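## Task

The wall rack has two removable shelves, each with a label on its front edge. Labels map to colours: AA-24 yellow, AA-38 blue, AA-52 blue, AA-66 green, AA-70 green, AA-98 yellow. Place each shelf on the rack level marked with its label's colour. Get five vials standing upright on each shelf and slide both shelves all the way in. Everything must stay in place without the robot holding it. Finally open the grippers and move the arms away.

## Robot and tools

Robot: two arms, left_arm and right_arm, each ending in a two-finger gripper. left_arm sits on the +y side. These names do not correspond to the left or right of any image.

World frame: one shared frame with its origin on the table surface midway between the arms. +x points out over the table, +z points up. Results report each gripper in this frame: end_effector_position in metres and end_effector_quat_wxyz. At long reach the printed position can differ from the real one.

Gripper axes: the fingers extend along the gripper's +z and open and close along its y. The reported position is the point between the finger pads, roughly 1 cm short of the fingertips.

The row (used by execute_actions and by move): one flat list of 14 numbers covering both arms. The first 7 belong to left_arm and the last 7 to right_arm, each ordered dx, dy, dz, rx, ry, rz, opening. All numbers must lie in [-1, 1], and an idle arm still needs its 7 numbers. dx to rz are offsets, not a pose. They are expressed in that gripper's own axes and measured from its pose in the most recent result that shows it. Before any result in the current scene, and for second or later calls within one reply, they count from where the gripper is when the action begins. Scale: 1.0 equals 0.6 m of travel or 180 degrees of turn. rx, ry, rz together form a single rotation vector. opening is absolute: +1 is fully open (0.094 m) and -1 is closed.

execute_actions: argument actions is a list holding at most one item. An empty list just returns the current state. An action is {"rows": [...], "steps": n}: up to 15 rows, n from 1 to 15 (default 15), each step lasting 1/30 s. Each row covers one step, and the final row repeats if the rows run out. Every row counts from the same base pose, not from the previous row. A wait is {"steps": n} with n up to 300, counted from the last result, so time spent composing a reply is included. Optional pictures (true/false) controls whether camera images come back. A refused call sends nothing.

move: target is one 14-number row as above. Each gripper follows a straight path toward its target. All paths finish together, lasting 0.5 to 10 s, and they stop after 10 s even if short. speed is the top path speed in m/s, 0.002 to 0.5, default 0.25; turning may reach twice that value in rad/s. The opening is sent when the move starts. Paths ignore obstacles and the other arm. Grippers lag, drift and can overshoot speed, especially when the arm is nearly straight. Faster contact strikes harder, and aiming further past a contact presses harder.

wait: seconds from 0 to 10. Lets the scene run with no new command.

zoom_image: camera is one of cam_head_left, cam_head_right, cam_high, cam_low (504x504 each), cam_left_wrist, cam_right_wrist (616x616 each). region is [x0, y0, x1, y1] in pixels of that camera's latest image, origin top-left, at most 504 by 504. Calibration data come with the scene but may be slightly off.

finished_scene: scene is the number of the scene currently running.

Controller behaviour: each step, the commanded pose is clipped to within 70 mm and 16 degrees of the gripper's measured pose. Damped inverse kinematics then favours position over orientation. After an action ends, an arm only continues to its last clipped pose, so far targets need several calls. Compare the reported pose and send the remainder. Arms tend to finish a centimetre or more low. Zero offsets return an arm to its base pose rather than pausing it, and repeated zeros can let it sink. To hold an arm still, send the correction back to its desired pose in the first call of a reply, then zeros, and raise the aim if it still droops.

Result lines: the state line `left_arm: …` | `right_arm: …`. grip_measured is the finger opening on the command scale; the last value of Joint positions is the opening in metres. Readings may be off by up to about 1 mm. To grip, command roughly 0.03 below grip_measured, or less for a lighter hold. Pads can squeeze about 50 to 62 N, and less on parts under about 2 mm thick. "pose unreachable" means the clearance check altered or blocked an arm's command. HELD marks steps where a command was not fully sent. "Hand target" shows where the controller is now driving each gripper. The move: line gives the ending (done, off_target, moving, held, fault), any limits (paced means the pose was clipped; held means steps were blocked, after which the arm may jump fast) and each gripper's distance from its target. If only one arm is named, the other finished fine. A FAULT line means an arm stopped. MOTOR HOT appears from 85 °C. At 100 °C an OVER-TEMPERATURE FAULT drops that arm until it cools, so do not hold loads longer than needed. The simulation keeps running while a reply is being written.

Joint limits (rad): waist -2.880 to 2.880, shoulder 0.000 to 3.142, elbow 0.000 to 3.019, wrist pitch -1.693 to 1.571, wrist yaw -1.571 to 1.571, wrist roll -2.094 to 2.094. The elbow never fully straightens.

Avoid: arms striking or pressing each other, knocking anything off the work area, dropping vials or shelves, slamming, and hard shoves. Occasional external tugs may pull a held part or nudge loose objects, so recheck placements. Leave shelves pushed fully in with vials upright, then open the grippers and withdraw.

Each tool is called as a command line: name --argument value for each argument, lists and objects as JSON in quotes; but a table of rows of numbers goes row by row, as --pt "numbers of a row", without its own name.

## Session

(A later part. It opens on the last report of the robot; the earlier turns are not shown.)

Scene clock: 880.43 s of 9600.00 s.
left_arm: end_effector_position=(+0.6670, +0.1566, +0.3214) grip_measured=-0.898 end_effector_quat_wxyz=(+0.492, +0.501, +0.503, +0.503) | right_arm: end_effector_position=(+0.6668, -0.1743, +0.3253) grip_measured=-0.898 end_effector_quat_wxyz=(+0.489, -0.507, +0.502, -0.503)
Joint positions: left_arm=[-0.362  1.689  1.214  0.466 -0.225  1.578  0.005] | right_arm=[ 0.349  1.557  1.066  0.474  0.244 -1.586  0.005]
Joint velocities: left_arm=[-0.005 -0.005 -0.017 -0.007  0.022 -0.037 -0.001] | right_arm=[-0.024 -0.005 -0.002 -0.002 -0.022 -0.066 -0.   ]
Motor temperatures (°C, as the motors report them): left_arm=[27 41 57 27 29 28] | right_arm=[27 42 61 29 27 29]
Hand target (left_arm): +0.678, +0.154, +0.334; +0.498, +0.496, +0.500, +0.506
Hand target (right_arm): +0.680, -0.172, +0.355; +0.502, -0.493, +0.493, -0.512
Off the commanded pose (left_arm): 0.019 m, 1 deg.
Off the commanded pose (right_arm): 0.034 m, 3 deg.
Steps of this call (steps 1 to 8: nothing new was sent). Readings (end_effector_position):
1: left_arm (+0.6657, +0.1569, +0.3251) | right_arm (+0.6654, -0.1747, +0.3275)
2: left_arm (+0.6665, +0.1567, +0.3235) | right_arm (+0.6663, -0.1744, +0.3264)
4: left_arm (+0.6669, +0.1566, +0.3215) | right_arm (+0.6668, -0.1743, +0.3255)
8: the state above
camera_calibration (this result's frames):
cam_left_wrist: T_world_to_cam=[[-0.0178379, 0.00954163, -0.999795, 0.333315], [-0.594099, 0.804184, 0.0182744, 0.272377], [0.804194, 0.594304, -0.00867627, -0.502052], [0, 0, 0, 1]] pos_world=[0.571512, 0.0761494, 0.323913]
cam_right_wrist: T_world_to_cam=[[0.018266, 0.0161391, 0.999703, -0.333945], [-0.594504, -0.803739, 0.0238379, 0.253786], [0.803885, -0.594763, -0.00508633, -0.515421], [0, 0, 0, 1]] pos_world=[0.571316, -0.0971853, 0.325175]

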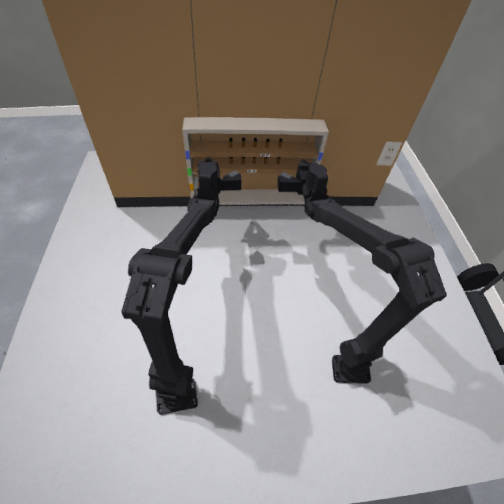

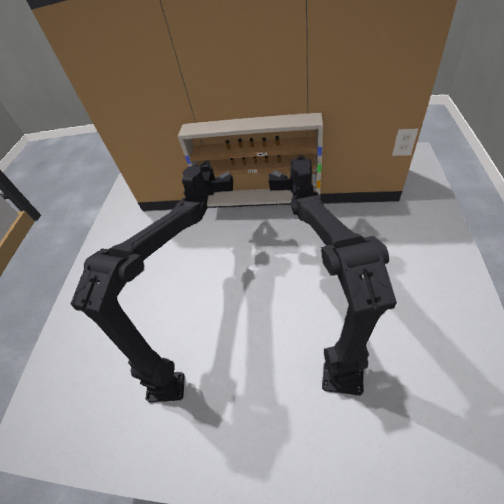

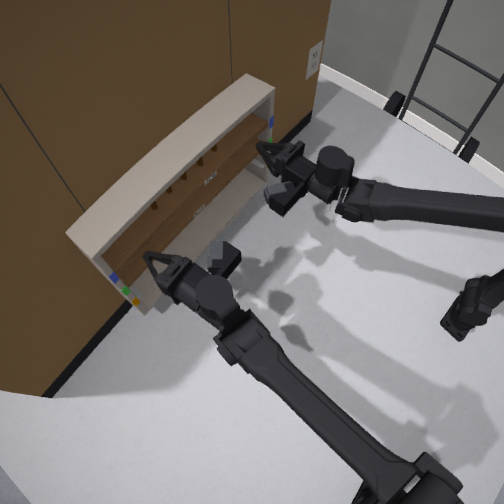

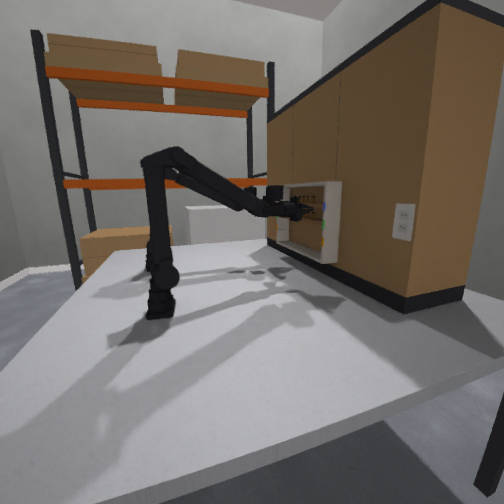

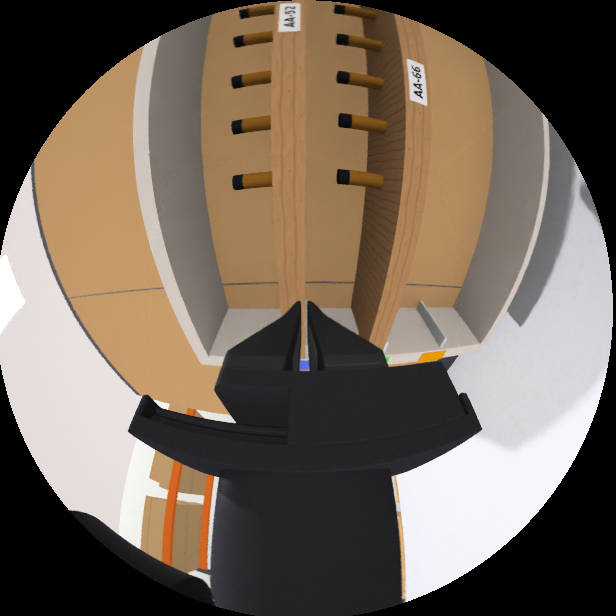

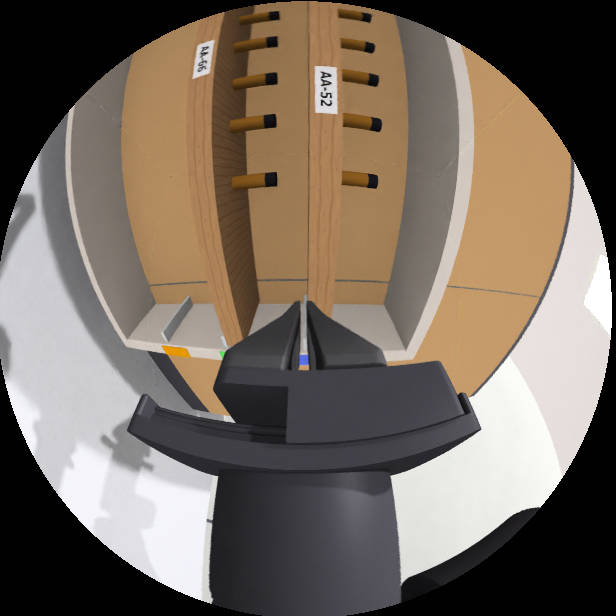

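execute_actions --actions '[{"rows": [ [-0.0048,0.0241,0.0213,-0.0061,0,-0.0014,-0.9,-0.0056,-0.0514,0.0276,0.0146,0,0.0037,-0.9], [-0.0049,0.0257,0.0217,-0.0066,0,-0.0016,-0.9,-0.0058,-0.0534,0.0282,0.0152,0,0.0038,-0.9], [-0.0050,0.0273,0.0222,-0.0071,0,-0.0017,-0.9,-0.0059,-0.0555,0.0288,0.0159,0,0.0040,-0.9], [-0.0051,0.0289,0.0227,-0.0076,0,-0.0018,-0.9,-0.0060,-0.0576,0.0294,0.0165,0,0.0042,-0.9], [-0.0052,0.0304,0.0231,-0.0081,0,-0.0019,-0.9,-0.0061,-0.0596,0.0299,0.0172,0,0.0043,-0.9], [-0.0053,0.0320,0.0236,-0.0086,0,-0.0021,-0.9,-0.0063,-0.0617,0.0305,0.0178,0,0.0045,-0.9], [-0.0054,0.0336,0.0240,-0.0091,0,-0.0022,-0.9,-0.0064,-0.0637,0.0311,0.0185,0,0.0046,-0.9], [-0.0055,0.0352,0.0245,-0.0096,0,-0.0023,-0.9,-0.0065,-0.0658,0.0317,0.0191,0,0.0048,-0.9], [-0.0057,0.0352,0.0255,-0.0096,0,-0.0023,-0.9,-0.0068,-0.0658,0.0329,0.0191,0,0.0048,-0.9], [-0.0060,0.0352,0.0264,-0.0096,0,-0.0023,-0.9,-0.0071,-0.0659,0.0341,0.0191,0,0.0048,-0.9], [-0.0062,0.0352,0.0274,-0.0096,0,-0.0023,-0.9,-0.0074,-0.0659,0.0353,0.0191,0,0.0048,-0.9], [-0.0064,0.0352,0.0283,-0.0096,0,-0.0023,-0.9,-0.0077,-0.0659,0.0364,0.0191,0,0.0048,-0.9], [-0.0066,0.0352,0.0293,-0.0096,0,-0.0023,-0.9,-0.0080,-0.0659,0.0376,0.0191,0,0.0048,-0.9], [-0.0069,0.0352,0.0302,-0.0096,0,-0.0023,-0.9,-0.0083,-0.0660,0.0388,0.0191,0,0.0048,-0.9], [-0.0071,0.0352,0.0312,-0.0096,0,-0.0023,-0.9,-0.0086,-0.0660,0.0400,0.0191,0,0.0048,-0.9] ], "steps": 15}]' --pictures false

execute_actions --actions '[{"steps": 8}]' --pictures false

Scene clock: 898.33 s of 9600.00 s.
left_arm: end_effector_position=(+0.6711, +0.1557, +0.3352) grip_measured=-0.898 end_effector_quat_wxyz=(+0.499, +0.494, +0.499, +0.508) | right_arm: end_effector_position=(+0.6718, -0.1731, +0.3407) grip_measured=-0.898 end_effector_quat_wxyz=(+0.497, -0.499, +0.497, -0.508)
Joint positions: left_arm=[-0.362  1.69   1.238  0.466 -0.225  1.578  0.005] | right_arm=[ 0.349  1.558  1.093  0.474  0.244 -1.586  0.005]
Joint velocities: left_arm=[ 0.005  0.015  0.051 -0.027  0.022 -0.11  -0.   ] | right_arm=[-0.005  0.024  0.105  0.002 -0.037 -0.037  0.   ]
Motor temperatures (°C, as the motors report them): left_arm=[27 41 58 27 29 28] | right_arm=[27 42 63 29 27 29]
Hand target (left_arm): +0.685, +0.153, +0.342; +0.502, +0.492, +0.497, +0.509
Hand target (right_arm): +0.688, -0.170, +0.364; +0.507, -0.488, +0.490, -0.514
Off the commanded pose (left_arm): 0.017 m, 0 deg.
Off the commanded pose (right_arm): 0.031 m, 2 deg.
Steps of this call (steps 1 to 90: nothing new was sent; then 14.40 s passed at rest; steps 91 to 105: all 15 steps of this action). Readings (end_effector_position):
91: left_arm (+0.6670, +0.1566, +0.3214) | right_arm (+0.6668, -0.1743, +0.3253)
92: left_arm (+0.6670, +0.1566, +0.3214) | right_arm (+0.6668, -0.1743, +0.3253)
94: left_arm (+0.6672, +0.1566, +0.3221) | right_arm (+0.6669, -0.1743, +0.3257)
98: left_arm (+0.6684, +0.1563, +0.3261) | right_arm (+0.6682, -0.1740, +0.3299)
105: the state above

Scene clock: 898.60 s of 9600.00 s.
left_arm: end_effector_position=(+0.6724, +0.1554, +0.3358) grip_measured=-0.898 end_effector_quat_wxyz=(+0.500, +0.494, +0.498, +0.508) | right_arm: end_effector_position=(+0.6740, -0.1726, +0.3409) grip_measured=-0.898 end_effector_quat_wxyz=(+0.497, -0.499, +0.497, -0.508)
Joint positions: left_arm=[-0.362  1.693  1.243  0.464 -0.225  1.578  0.005] | right_arm=[ 0.349  1.564  1.1    0.473  0.244 -1.586  0.005]
Joint velocities: left_arm=[ 0.005  0.015  0.012 -0.002  0.037  0.081  0.   ] | right_arm=[ 0.005  0.015  0.007 -0.017 -0.11  -0.007  0.001]
Motor temperatures (°C, as the motors report them): left_arm=[27 41 58 27 29 28] | right_arm=[27 42 63 29 27 29]
Hand target (left_arm): +0.685, +0.153, +0.342; +0.502, +0.492, +0.497, +0.509
Hand target (right_arm): +0.688, -0.170, +0.365; +0.507, -0.488, +0.490, -0.514
Off the commanded pose (left_arm): 0.015 m, 0 deg.
Off the commanded pose (right_arm): 0.030 m, 2 deg.
Steps of this call (steps 1 to 8: nothing new was sent). Readings (end_effector_position):
1: left_arm (+0.6715, +0.1557, +0.3360) | right_arm (+0.6725, -0.1730, +0.3420)
2: left_arm (+0.6718, +0.1556, +0.3366) | right_arm (+0.6730, -0.1728, +0.3424)
4: left_arm (+0.6722, +0.1555, +0.3370) | right_arm (+0.6736, -0.1727, +0.3425)
8: the state above

execute_actions --actions '[{"rows": [ [-0.0054,0.0093,0.0230,-0.0021,0,-0.0005,-0.9,-0.0064,-0.0378,0.0298,0.0108,0,0.0027,-0.9], [-0.0055,0.0079,0.0234,-0.0017,0,-0.0004,-0.9,-0.0065,-0.0367,0.0301,0.0105,0,0.0026,-0.9], [-0.0056,0.0065,0.0237,-0.0014,0,-0.0003,-0.9,-0.0065,-0.0356,0.0305,0.0101,0,0.0026,-0.9], [-0.0057,0.0051,0.0241,-0.0010,0,-0.0002,-0.9,-0.0066,-0.0345,0.0308,0.0098,0,0.0025,-0.9], [-0.0058,0.0037,0.0245,-0.0006,0,-0.0001,-0.9,-0.0067,-0.0334,0.0311,0.0095,0,0.0024,-0.9], [-0.0060,0.0037,0.0255,-0.0006,0,-0.0001,-0.9,-0.0070,-0.0334,0.0321,0.0095,0,0.0024,-0.9], [-0.0063,0.0037,0.0265,-0.0006,0,-0.0001,-0.9,-0.0072,-0.0334,0.0331,0.0095,0,0.0024,-0.9], [-0.0065,0.0037,0.0275,-0.0006,0,-0.0001,-0.9,-0.0075,-0.0334,0.0341,0.0095,0,0.0024,-0.9], [-0.0067,0.0036,0.0285,-0.0006,0,-0.0001,-0.9,-0.0077,-0.0334,0.0351,0.0095,0,0.0024,-0.9], [-0.0070,0.0036,0.0295,-0.0006,0,-0.0001,-0.9,-0.0080,-0.0334,0.0361,0.0095,0,0.0024,-0.9], [-0.0072,0.0036,0.0305,-0.0006,0,-0.0001,-0.9,-0.0082,-0.0334,0.0371,0.0095,0,0.0024,-0.9], [-0.0074,0.0036,0.0315,-0.0006,0,-0.0001,-0.9,-0.0085,-0.0334,0.0381,0.0095,0,0.0024,-0.9], [-0.0077,0.0035,0.0325,-0.0006,0,-0.0001,-0.9,-0.0087,-0.0334,0.0391,0.0095,0,0.0024,-0.9], [-0.0079,0.0035,0.0335,-0.0006,0,-0.0001,-0.9,-0.0090,-0.0334,0.0401,0.0095,0,0.0024,-0.9], [-0.0081,0.0035,0.0345,-0.0006,0,-0.0001,-0.9,-0.0092,-0.0334,0.0411,0.0095,0,0.0024,-0.9] ], "steps": 15}]' --pictures false

execute_actions --actions '[{"steps": 10}]'

Scene clock: 919.07 s of 9600.00 s.
left_arm: end_effector_position=(+0.6783, +0.1542, +0.3282) grip_measured=-0.898 end_effector_quat_wxyz=(+0.496, +0.497, +0.501, +0.506) | right_arm: end_effector_position=(+0.6795, -0.1713, +0.3337) grip_measured=-0.898 end_effector_quat_wxyz=(+0.493, -0.502, +0.499, -0.506)
Joint positions: left_arm=[-0.362  1.712  1.256  0.461 -0.225  1.578  0.005] | right_arm=[ 0.349  1.583  1.11   0.47   0.244 -1.586  0.005]
Joint velocities: left_arm=[-0.015  0.024  0.056 -0.032 -0.007  0.066  0.   ] | right_arm=[ 0.034  0.034  0.046 -0.027 -0.037  0.007 -0.   ]
Motor temperatures (°C, as the motors report them): left_arm=[27 40 59 27 29 28] | right_arm=[27 41 64 29 27 29]
Hand target (left_arm): +0.692, +0.151, +0.338; +0.500, +0.493, +0.498, +0.508
Hand target (right_arm): +0.695, -0.168, +0.361; +0.506, -0.489, +0.491, -0.513
Off the commanded pose (left_arm): 0.018 m, 1 deg.
Off the commanded pose (right_arm): 0.034 m, 2 deg.
Steps of this call (steps 1 to 90: nothing new was sent; then 16.97 s passed at rest; steps 91 to 105: all 15 steps of this action). Readings (end_effector_position):
91: left_arm (+0.6727, +0.1554, +0.3346) | right_arm (+0.6743, -0.1725, +0.3399)
92: left_arm (+0.6727, +0.1554, +0.3346) | right_arm (+0.6743, -0.1725, +0.3397)
94: left_arm (+0.6729, +0.1553, +0.3340) | right_arm (+0.6745, -0.1725, +0.3392)
98: left_arm (+0.6739, +0.1551, +0.3311) | right_arm (+0.6754, -0.1722, +0.3362)
105: the state above

Scene clock: 919.40 s of 9600.00 s.
left_arm: end_effector_position=(+0.6790, +0.1540, +0.3282) grip_measured=-0.898 end_effector_quat_wxyz=(+0.496, +0.498, +0.501, +0.506) | right_arm: end_effector_position=(+0.6801, -0.1711, +0.3335) grip_measured=-0.898 end_effector_quat_wxyz=(+0.493, -0.503, +0.499, -0.505)
Joint positions: left_arm=[-0.362  1.714  1.258  0.46  -0.225  1.578  0.005] | right_arm=[ 0.349  1.584  1.112  0.469  0.244 -1.586  0.005]
Joint velocities: left_arm=[-0.005 -0.015  0.002 -0.002 -0.037 -0.007 -0.   ] | right_arm=[-0.015 -0.005 -0.002 -0.017  0.022 -0.051 -0.001]
Motor temperatures (°C, as the motors report them): left_arm=[27 40 59 27 29 28] | right_arm=[27 41 65 29 27 29]
Hand target (left_arm): +0.692, +0.151, +0.338; +0.500, +0.493, +0.498, +0.508
Hand target (right_arm): +0.695, -0.168, +0.361; +0.506, -0.489, +0.491, -0.513
Off the commanded pose (left_arm): 0.018 m, 1 deg.
Off the commanded pose (right_arm): 0.033 m, 2 deg.
Steps of this call (steps 1 to 10: nothing new was sent). Readings (end_effector_position):
1: left_arm (+0.6787, +0.1541, +0.3280) | right_arm (+0.6799, -0.1712, +0.3338)
2: left_arm (+0.6789, +0.1540, +0.3281) | right_arm (+0.6801, -0.1711, +0.3339)
4: left_arm (+0.6790, +0.1540, +0.3282) | right_arm (+0.6801, -0.1711, +0.3335)
8: left_arm (+0.6790, +0.1540, +0.3282) | right_arm (+0.6801, -0.1711, +0.3335)
10: the state above
camera_calibration (this result's frames):
cam_left_wrist: T_world_to_cam=[[-0.0051616, 0.0068028, -0.999964, 0.332212], [-0.594269, 0.804221, 0.00853864, 0.284738], [0.80425, 0.594292, -0.000108373, -0.51292], [0, 0, 0, 1]] pos_world=[0.583441, 0.0735718, 0.329713]
cam_right_wrist: T_world_to_cam=[[0.00417153, 0.0127615, 0.99991, -0.333531], [-0.594762, -0.803801, 0.0127399, 0.267974], [0.803891, -0.594761, 0.00423699, -0.52733], [0, 0, 0, 1]] pos_world=[0.584688, -0.0939808, 0.332322]

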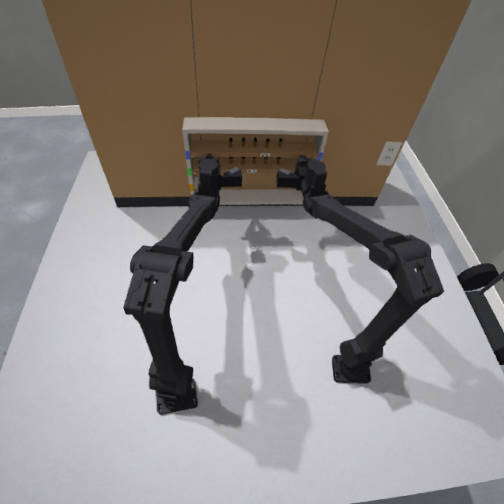

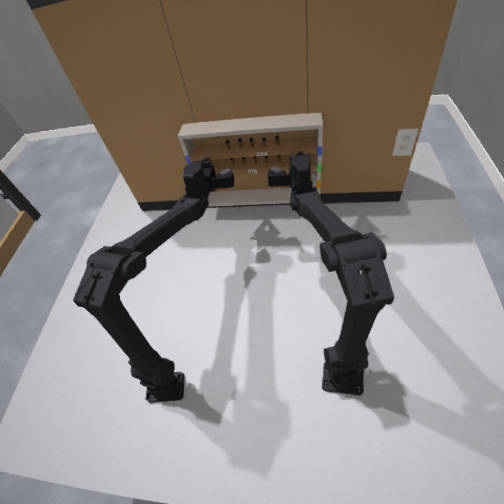

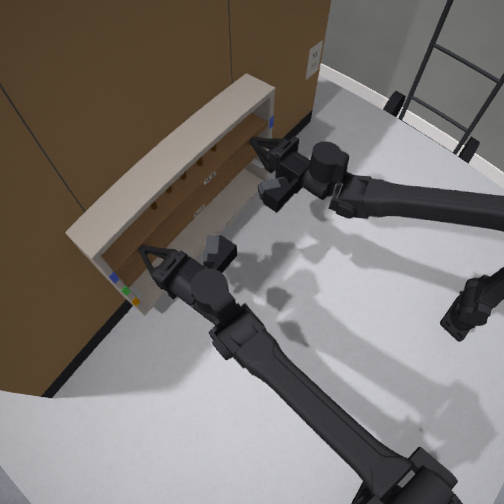

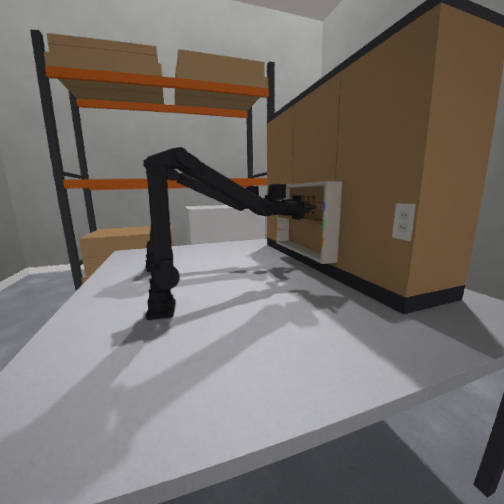

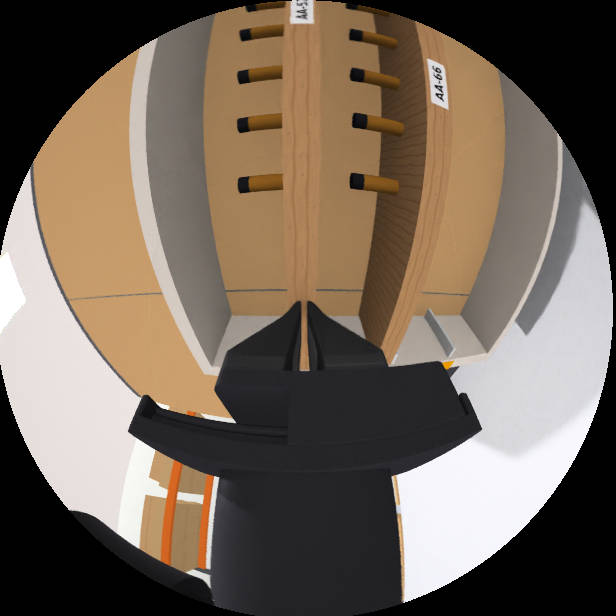

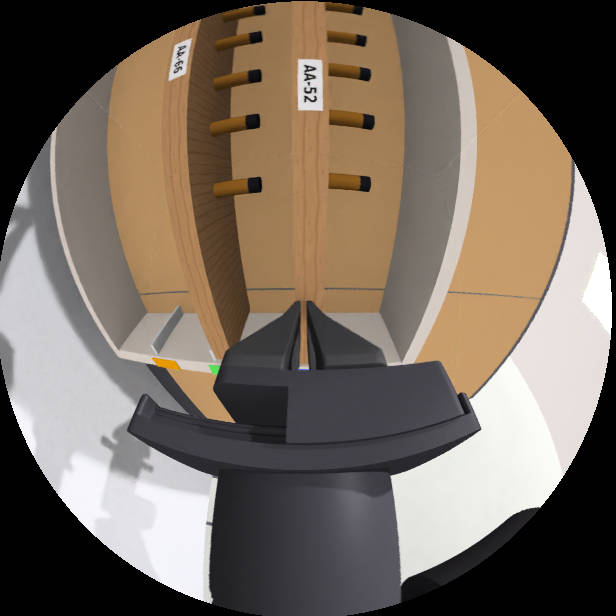

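execute_actions --actions '[{"rows": [ [-0.0057,0.0167,0.0242,-0.0037,0,-0.0009,-0.9,-0.0065,-0.0465,0.0312,0.0133,0,0.0034,-0.9], [-0.0058,0.0169,0.0249,-0.0038,0,-0.0009,-0.9,-0.0066,-0.0468,0.0319,0.0134,0,0.0034,-0.9], [-0.0060,0.0170,0.0256,-0.0038,0,-0.0009,-0.9,-0.0068,-0.0470,0.0326,0.0135,0,0.0034,-0.9], [-0.0061,0.0171,0.0263,-0.0039,0,-0.0009,-0.9,-0.0070,-0.0473,0.0333,0.0135,0,0.0034,-0.9], [-0.0063,0.0173,0.0270,-0.0039,0,-0.0009,-0.9,-0.0071,-0.0476,0.0340,0.0136,0,0.0034,-0.9], [-0.0065,0.0174,0.0277,-0.0040,0,-0.0009,-0.9,-0.0073,-0.0479,0.0347,0.0137,0,0.0034,-0.9], [-0.0066,0.0175,0.0284,-0.0040,0,-0.0009,-0.9,-0.0075,-0.0482,0.0354,0.0138,0,0.0034,-0.9], [-0.0068,0.0177,0.0291,-0.0041,0,-0.0009,-0.9,-0.0076,-0.0485,0.0361,0.0139,0,0.0034,-0.9], [-0.0069,0.0178,0.0298,-0.0041,0,-0.0009,-0.9,-0.0078,-0.0487,0.0368,0.0139,0,0.0034,-0.9], [-0.0071,0.0179,0.0305,-0.0042,0,-0.0009,-0.9,-0.0080,-0.0490,0.0375,0.0140,0,0.0034,-0.9], [-0.0072,0.0181,0.0312,-0.0042,0,-0.0009,-0.9,-0.0081,-0.0493,0.0382,0.0141,0,0.0034,-0.9], [-0.0074,0.0182,0.0318,-0.0043,0,-0.0009,-0.9,-0.0083,-0.0496,0.0388,0.0142,0,0.0034,-0.9] ], "steps": 15}]' --pictures false

execute_actions --actions '[{"steps": 5}]' --pictures false

Scene clock: 933.00 s of 9600.00 s.
left_arm: end_effector_position=(+0.6808, +0.1536, +0.3288) grip_measured=-0.898 end_effector_quat_wxyz=(+0.496, +0.498, +0.501, +0.505) | right_arm: end_effector_position=(+0.6818, -0.1707, +0.3345) grip_measured=-0.898 end_effector_quat_wxyz=(+0.493, -0.502, +0.499, -0.506)
Joint positions: left_arm=[-0.362  1.717  1.265  0.455 -0.225  1.578  0.005] | right_arm=[ 0.349  1.587  1.118  0.467  0.244 -1.586  0.005]
Joint velocities: left_arm=[-0.005  0.015 -0.007  0.002 -0.007  0.022 -0.   ] | right_arm=[ 0.015 -0.005  0.007 -0.007 -0.022  0.051 -0.   ]
Motor temperatures (°C, as the motors report them): left_arm=[27 40 60 27 29 28] | right_arm=[27 41 66 29 27 29]
Hand target (left_arm): +0.697, +0.150, +0.339; +0.500, +0.493, +0.498, +0.508
Hand target (right_arm): +0.700, -0.167, +0.363; +0.507, -0.488, +0.490, -0.514
Off the commanded pose (left_arm): 0.020 m, 1 deg.
Off the commanded pose (right_arm): 0.036 m, 3 deg.
Steps of this call (steps 1 to 90: nothing new was sent; then 10.10 s passed at rest; steps 91 to 105: all 15 steps of this action). Readings (end_effector_position):
91: left_arm (+0.6790, +0.1540, +0.3281) | right_arm (+0.6801, -0.1711, +0.3335)
92: left_arm (+0.6791, +0.1540, +0.3281) | right_arm (+0.6801, -0.1711, +0.3335)
94: left_arm (+0.6794, +0.1539, +0.3283) | right_arm (+0.6805, -0.1710, +0.3338)
98: left_arm (+0.6808, +0.1536, +0.3289) | right_arm (+0.6818, -0.1707, +0.3346)
105: the state above

Scene clock: 933.17 s of 9600.00 s.
left_arm: end_effector_position=(+0.6808, +0.1536, +0.3288) grip_measured=-0.898 end_effector_quat_wxyz=(+0.496, +0.498, +0.501, +0.505) | right_arm: end_effector_position=(+0.6818, -0.1707, +0.3345) grip_measured=-0.898 end_effector_quat_wxyz=(+0.493, -0.502, +0.499, -0.506)
Joint positions: left_arm=[-0.362  1.717  1.265  0.455 -0.225  1.578  0.005] | right_arm=[ 0.349  1.587  1.118  0.467  0.244 -1.586  0.005]
Joint velocities: left_arm=[-0.015  0.005 -0.027 -0.002 -0.007  0.022 -0.   ] | right_arm=[ 0.005 -0.005 -0.017 -0.012  0.022 -0.051 -0.001]
Motor temperatures (°C, as the motors report them): left_arm=[27 40 60 27 29 28] | right_arm=[27 41 66 29 27 29]
Hand target (left_arm): +0.697, +0.150, +0.339; +0.500, +0.493, +0.498, +0.508
Hand target (right_arm): +0.700, -0.167, +0.363; +0.507, -0.488, +0.490, -0.514
Off the commanded pose (left_arm): 0.020 m, 1 deg.
Off the commanded pose (right_arm): 0.036 m, 3 deg.
Steps of this call (steps 1 to 5: nothing new was sent). Readings (end_effector_position):
1: left_arm (+0.6808, +0.1536, +0.3288) | right_arm (+0.6818, -0.1707, +0.3345)
2: left_arm (+0.6808, +0.1536, +0.3288) | right_arm (+0.6818, -0.1707, +0.3345)
4: left_arm (+0.6808, +0.1536, +0.3288) | right_arm (+0.6818, -0.1707, +0.3345)
5: the state above

move --target '[0.08, 0.04, -0.36, -0.008, 0, 0, -0.5, 0.09, -0.06, -0.36, 0.016, 0, 0, -0.5]' --speed 0.2

zoom_image --camera "cam_head_left" --region '[175, 110, 335, 210]'

zoom_image --camera "cam_high" --region '[225, 100, 295, 185]'

zoom_image --camera "cam_low" --region '[265, 175, 345, 265]'

Scene clock: 947.80 s of 9600.00 s.
left_arm: end_effector_position=(+0.4632, +0.2020, +0.3583) grip_measured=-0.502 end_effector_quat_wxyz=(+0.508, +0.481, +0.493, +0.516) | right_arm: end_effector_position=(+0.4651, -0.2226, +0.3701) grip_measured=-0.502 end_effector_quat_wxyz=(+0.511, -0.484, +0.486, -0.518)
Joint positions: left_arm=[-0.362  1.115  0.699  0.469 -0.233  1.578  0.023] | right_arm=[ 0.349  0.936  0.615  0.382  0.244 -1.59   0.023]
Joint velocities: left_arm=[-0.005 -0.005 -0.007 -0.007  0.022  0.007 -0.001] | right_arm=[-0.005 -0.005 -0.002 -0.002  0.022 -0.022 -0.   ]
Motor temperatures (°C, as the motors report them): left_arm=[27 40 61 27 29 28] | right_arm=[27 41 67 29 27 29]
Hand target (left_arm): +0.464, +0.197, +0.350; +0.502, +0.492, +0.494, +0.512
Hand target (right_arm): +0.465, -0.222, +0.367; +0.505, -0.490, +0.486, -0.518
Off the commanded pose (left_arm): 0.007 m, 2 deg.
Off the commanded pose (right_arm): 0.002 m, 1 deg.
After step 90, 10.07 s passed at rest.
move: done
camera_calibration (this result's frames):
cam_left_wrist: T_world_to_cam=[[0.0417472, -0.00341675, -0.999122, 0.340875], [-0.600239, 0.799337, -0.0278138, 0.134392], [0.79873, 0.600874, 0.0313192, -0.377898], [0, 0, 0, 1]] pos_world=[0.368276, 0.12081, 0.356149]
cam_right_wrist: T_world_to_cam=[[-0.0588229, 0.0014717, 0.998267, -0.341133], [-0.594184, -0.803618, -0.0338275, 0.115237], [0.802175, -0.595144, 0.0481455, -0.400837], [0, 0, 0, 1]] pos_world=[0.369948, -0.145447, 0.363738]

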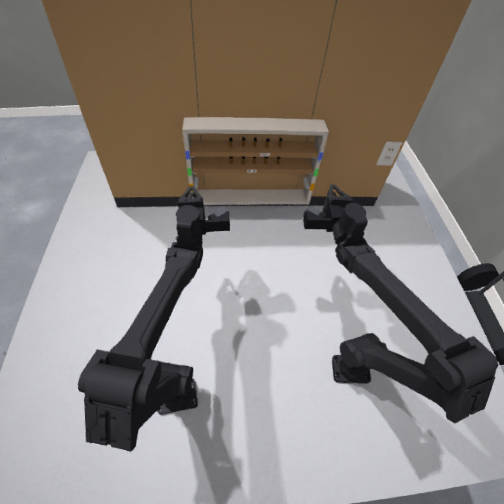

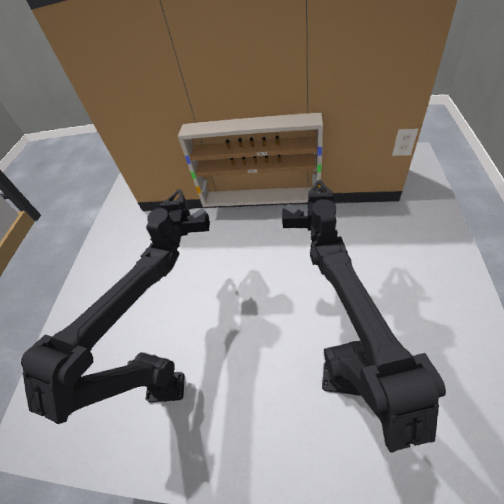

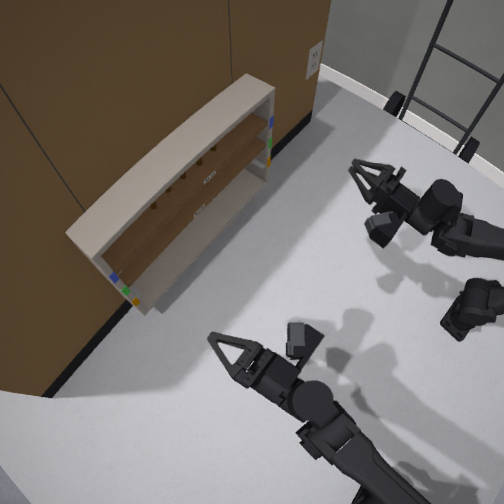

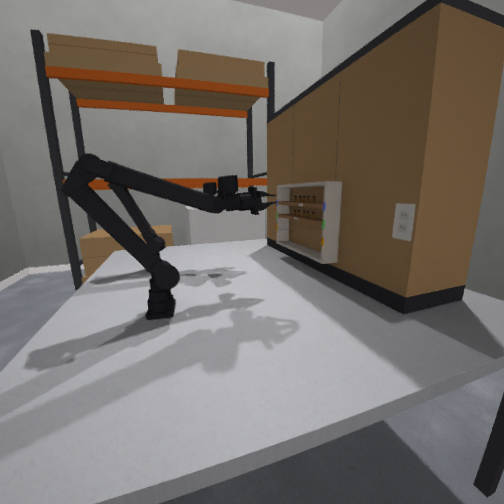

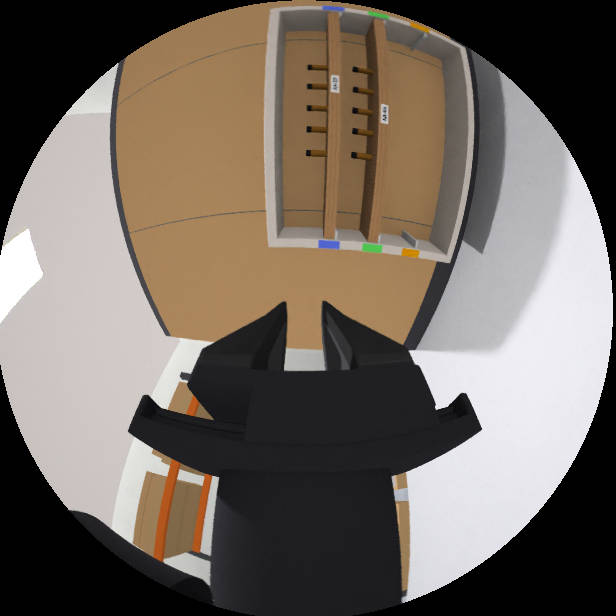

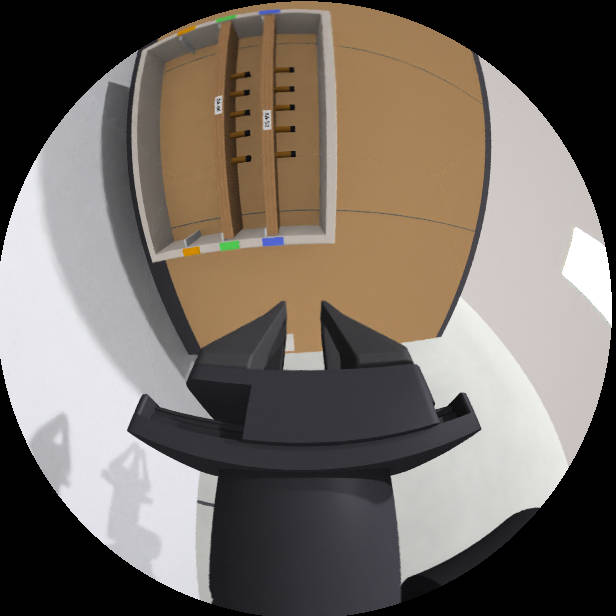

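Region (175, 110, 335, 210) of cam_head_left's 504x504 image, scaled by 3.150, with more detail than that image has; it fills the top 315 rows of this view, and the rest is white.

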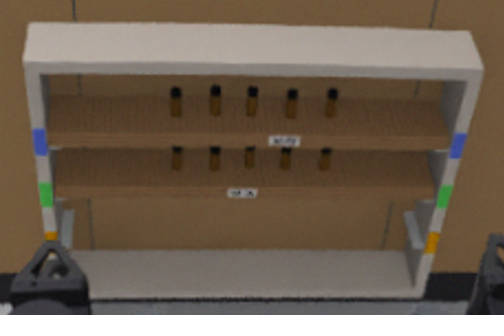

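Region (225, 100, 295, 185) of cam_high's 504x504 image, scaled by 5.929, with more detail than that image has; it fills the left 415 columns of this view, and the rest is white.

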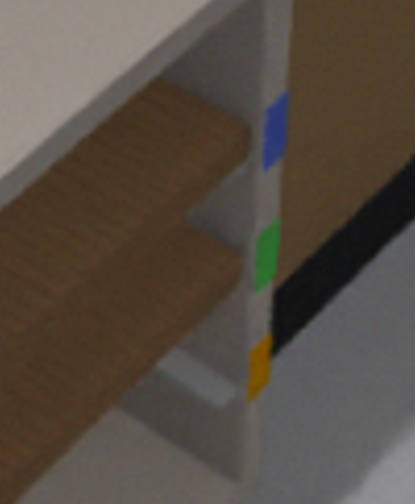

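Region (265, 175, 345, 265) of cam_low's 504x504 image, scaled by 5.600, with more detail than that image has.

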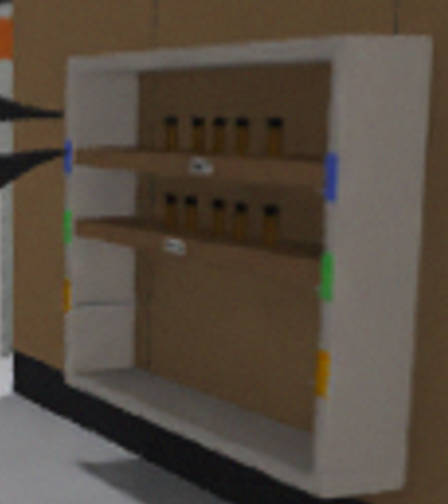

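zoom_image --camera "cam_high" --region '[100, 255, 150, 305]'

zoom_image --camera "cam_low" --region '[270, 190, 300, 235]'

zoom_image --camera "cam_left_wrist" --region '[300, 200, 430, 265]'

Region (100, 255, 150, 305) of cam_high's 504x504 image, scaled by 10.080, with more detail than that image has.

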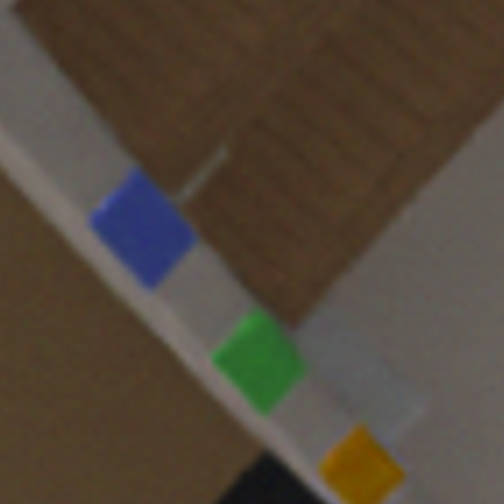

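Region (270, 190, 300, 235) of cam_low's 504x504 image, scaled by 11.200, with more detail than that image has.

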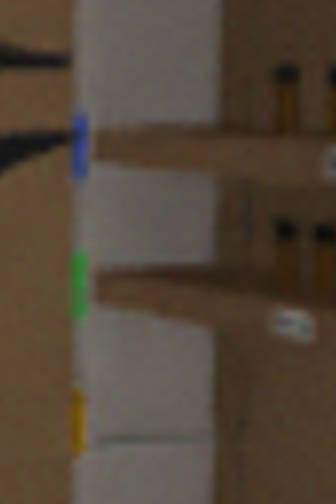

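Region (300, 200, 430, 265) of cam_left_wrist's 616x616 image, scaled by 3.877, with more detail than that image has.

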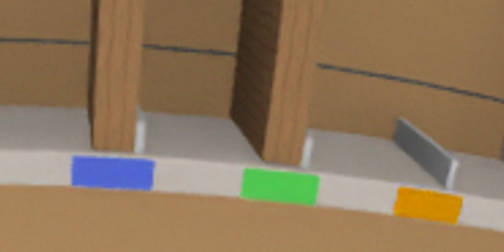

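finished_scene --scene 1

The scene is finished: the task was done.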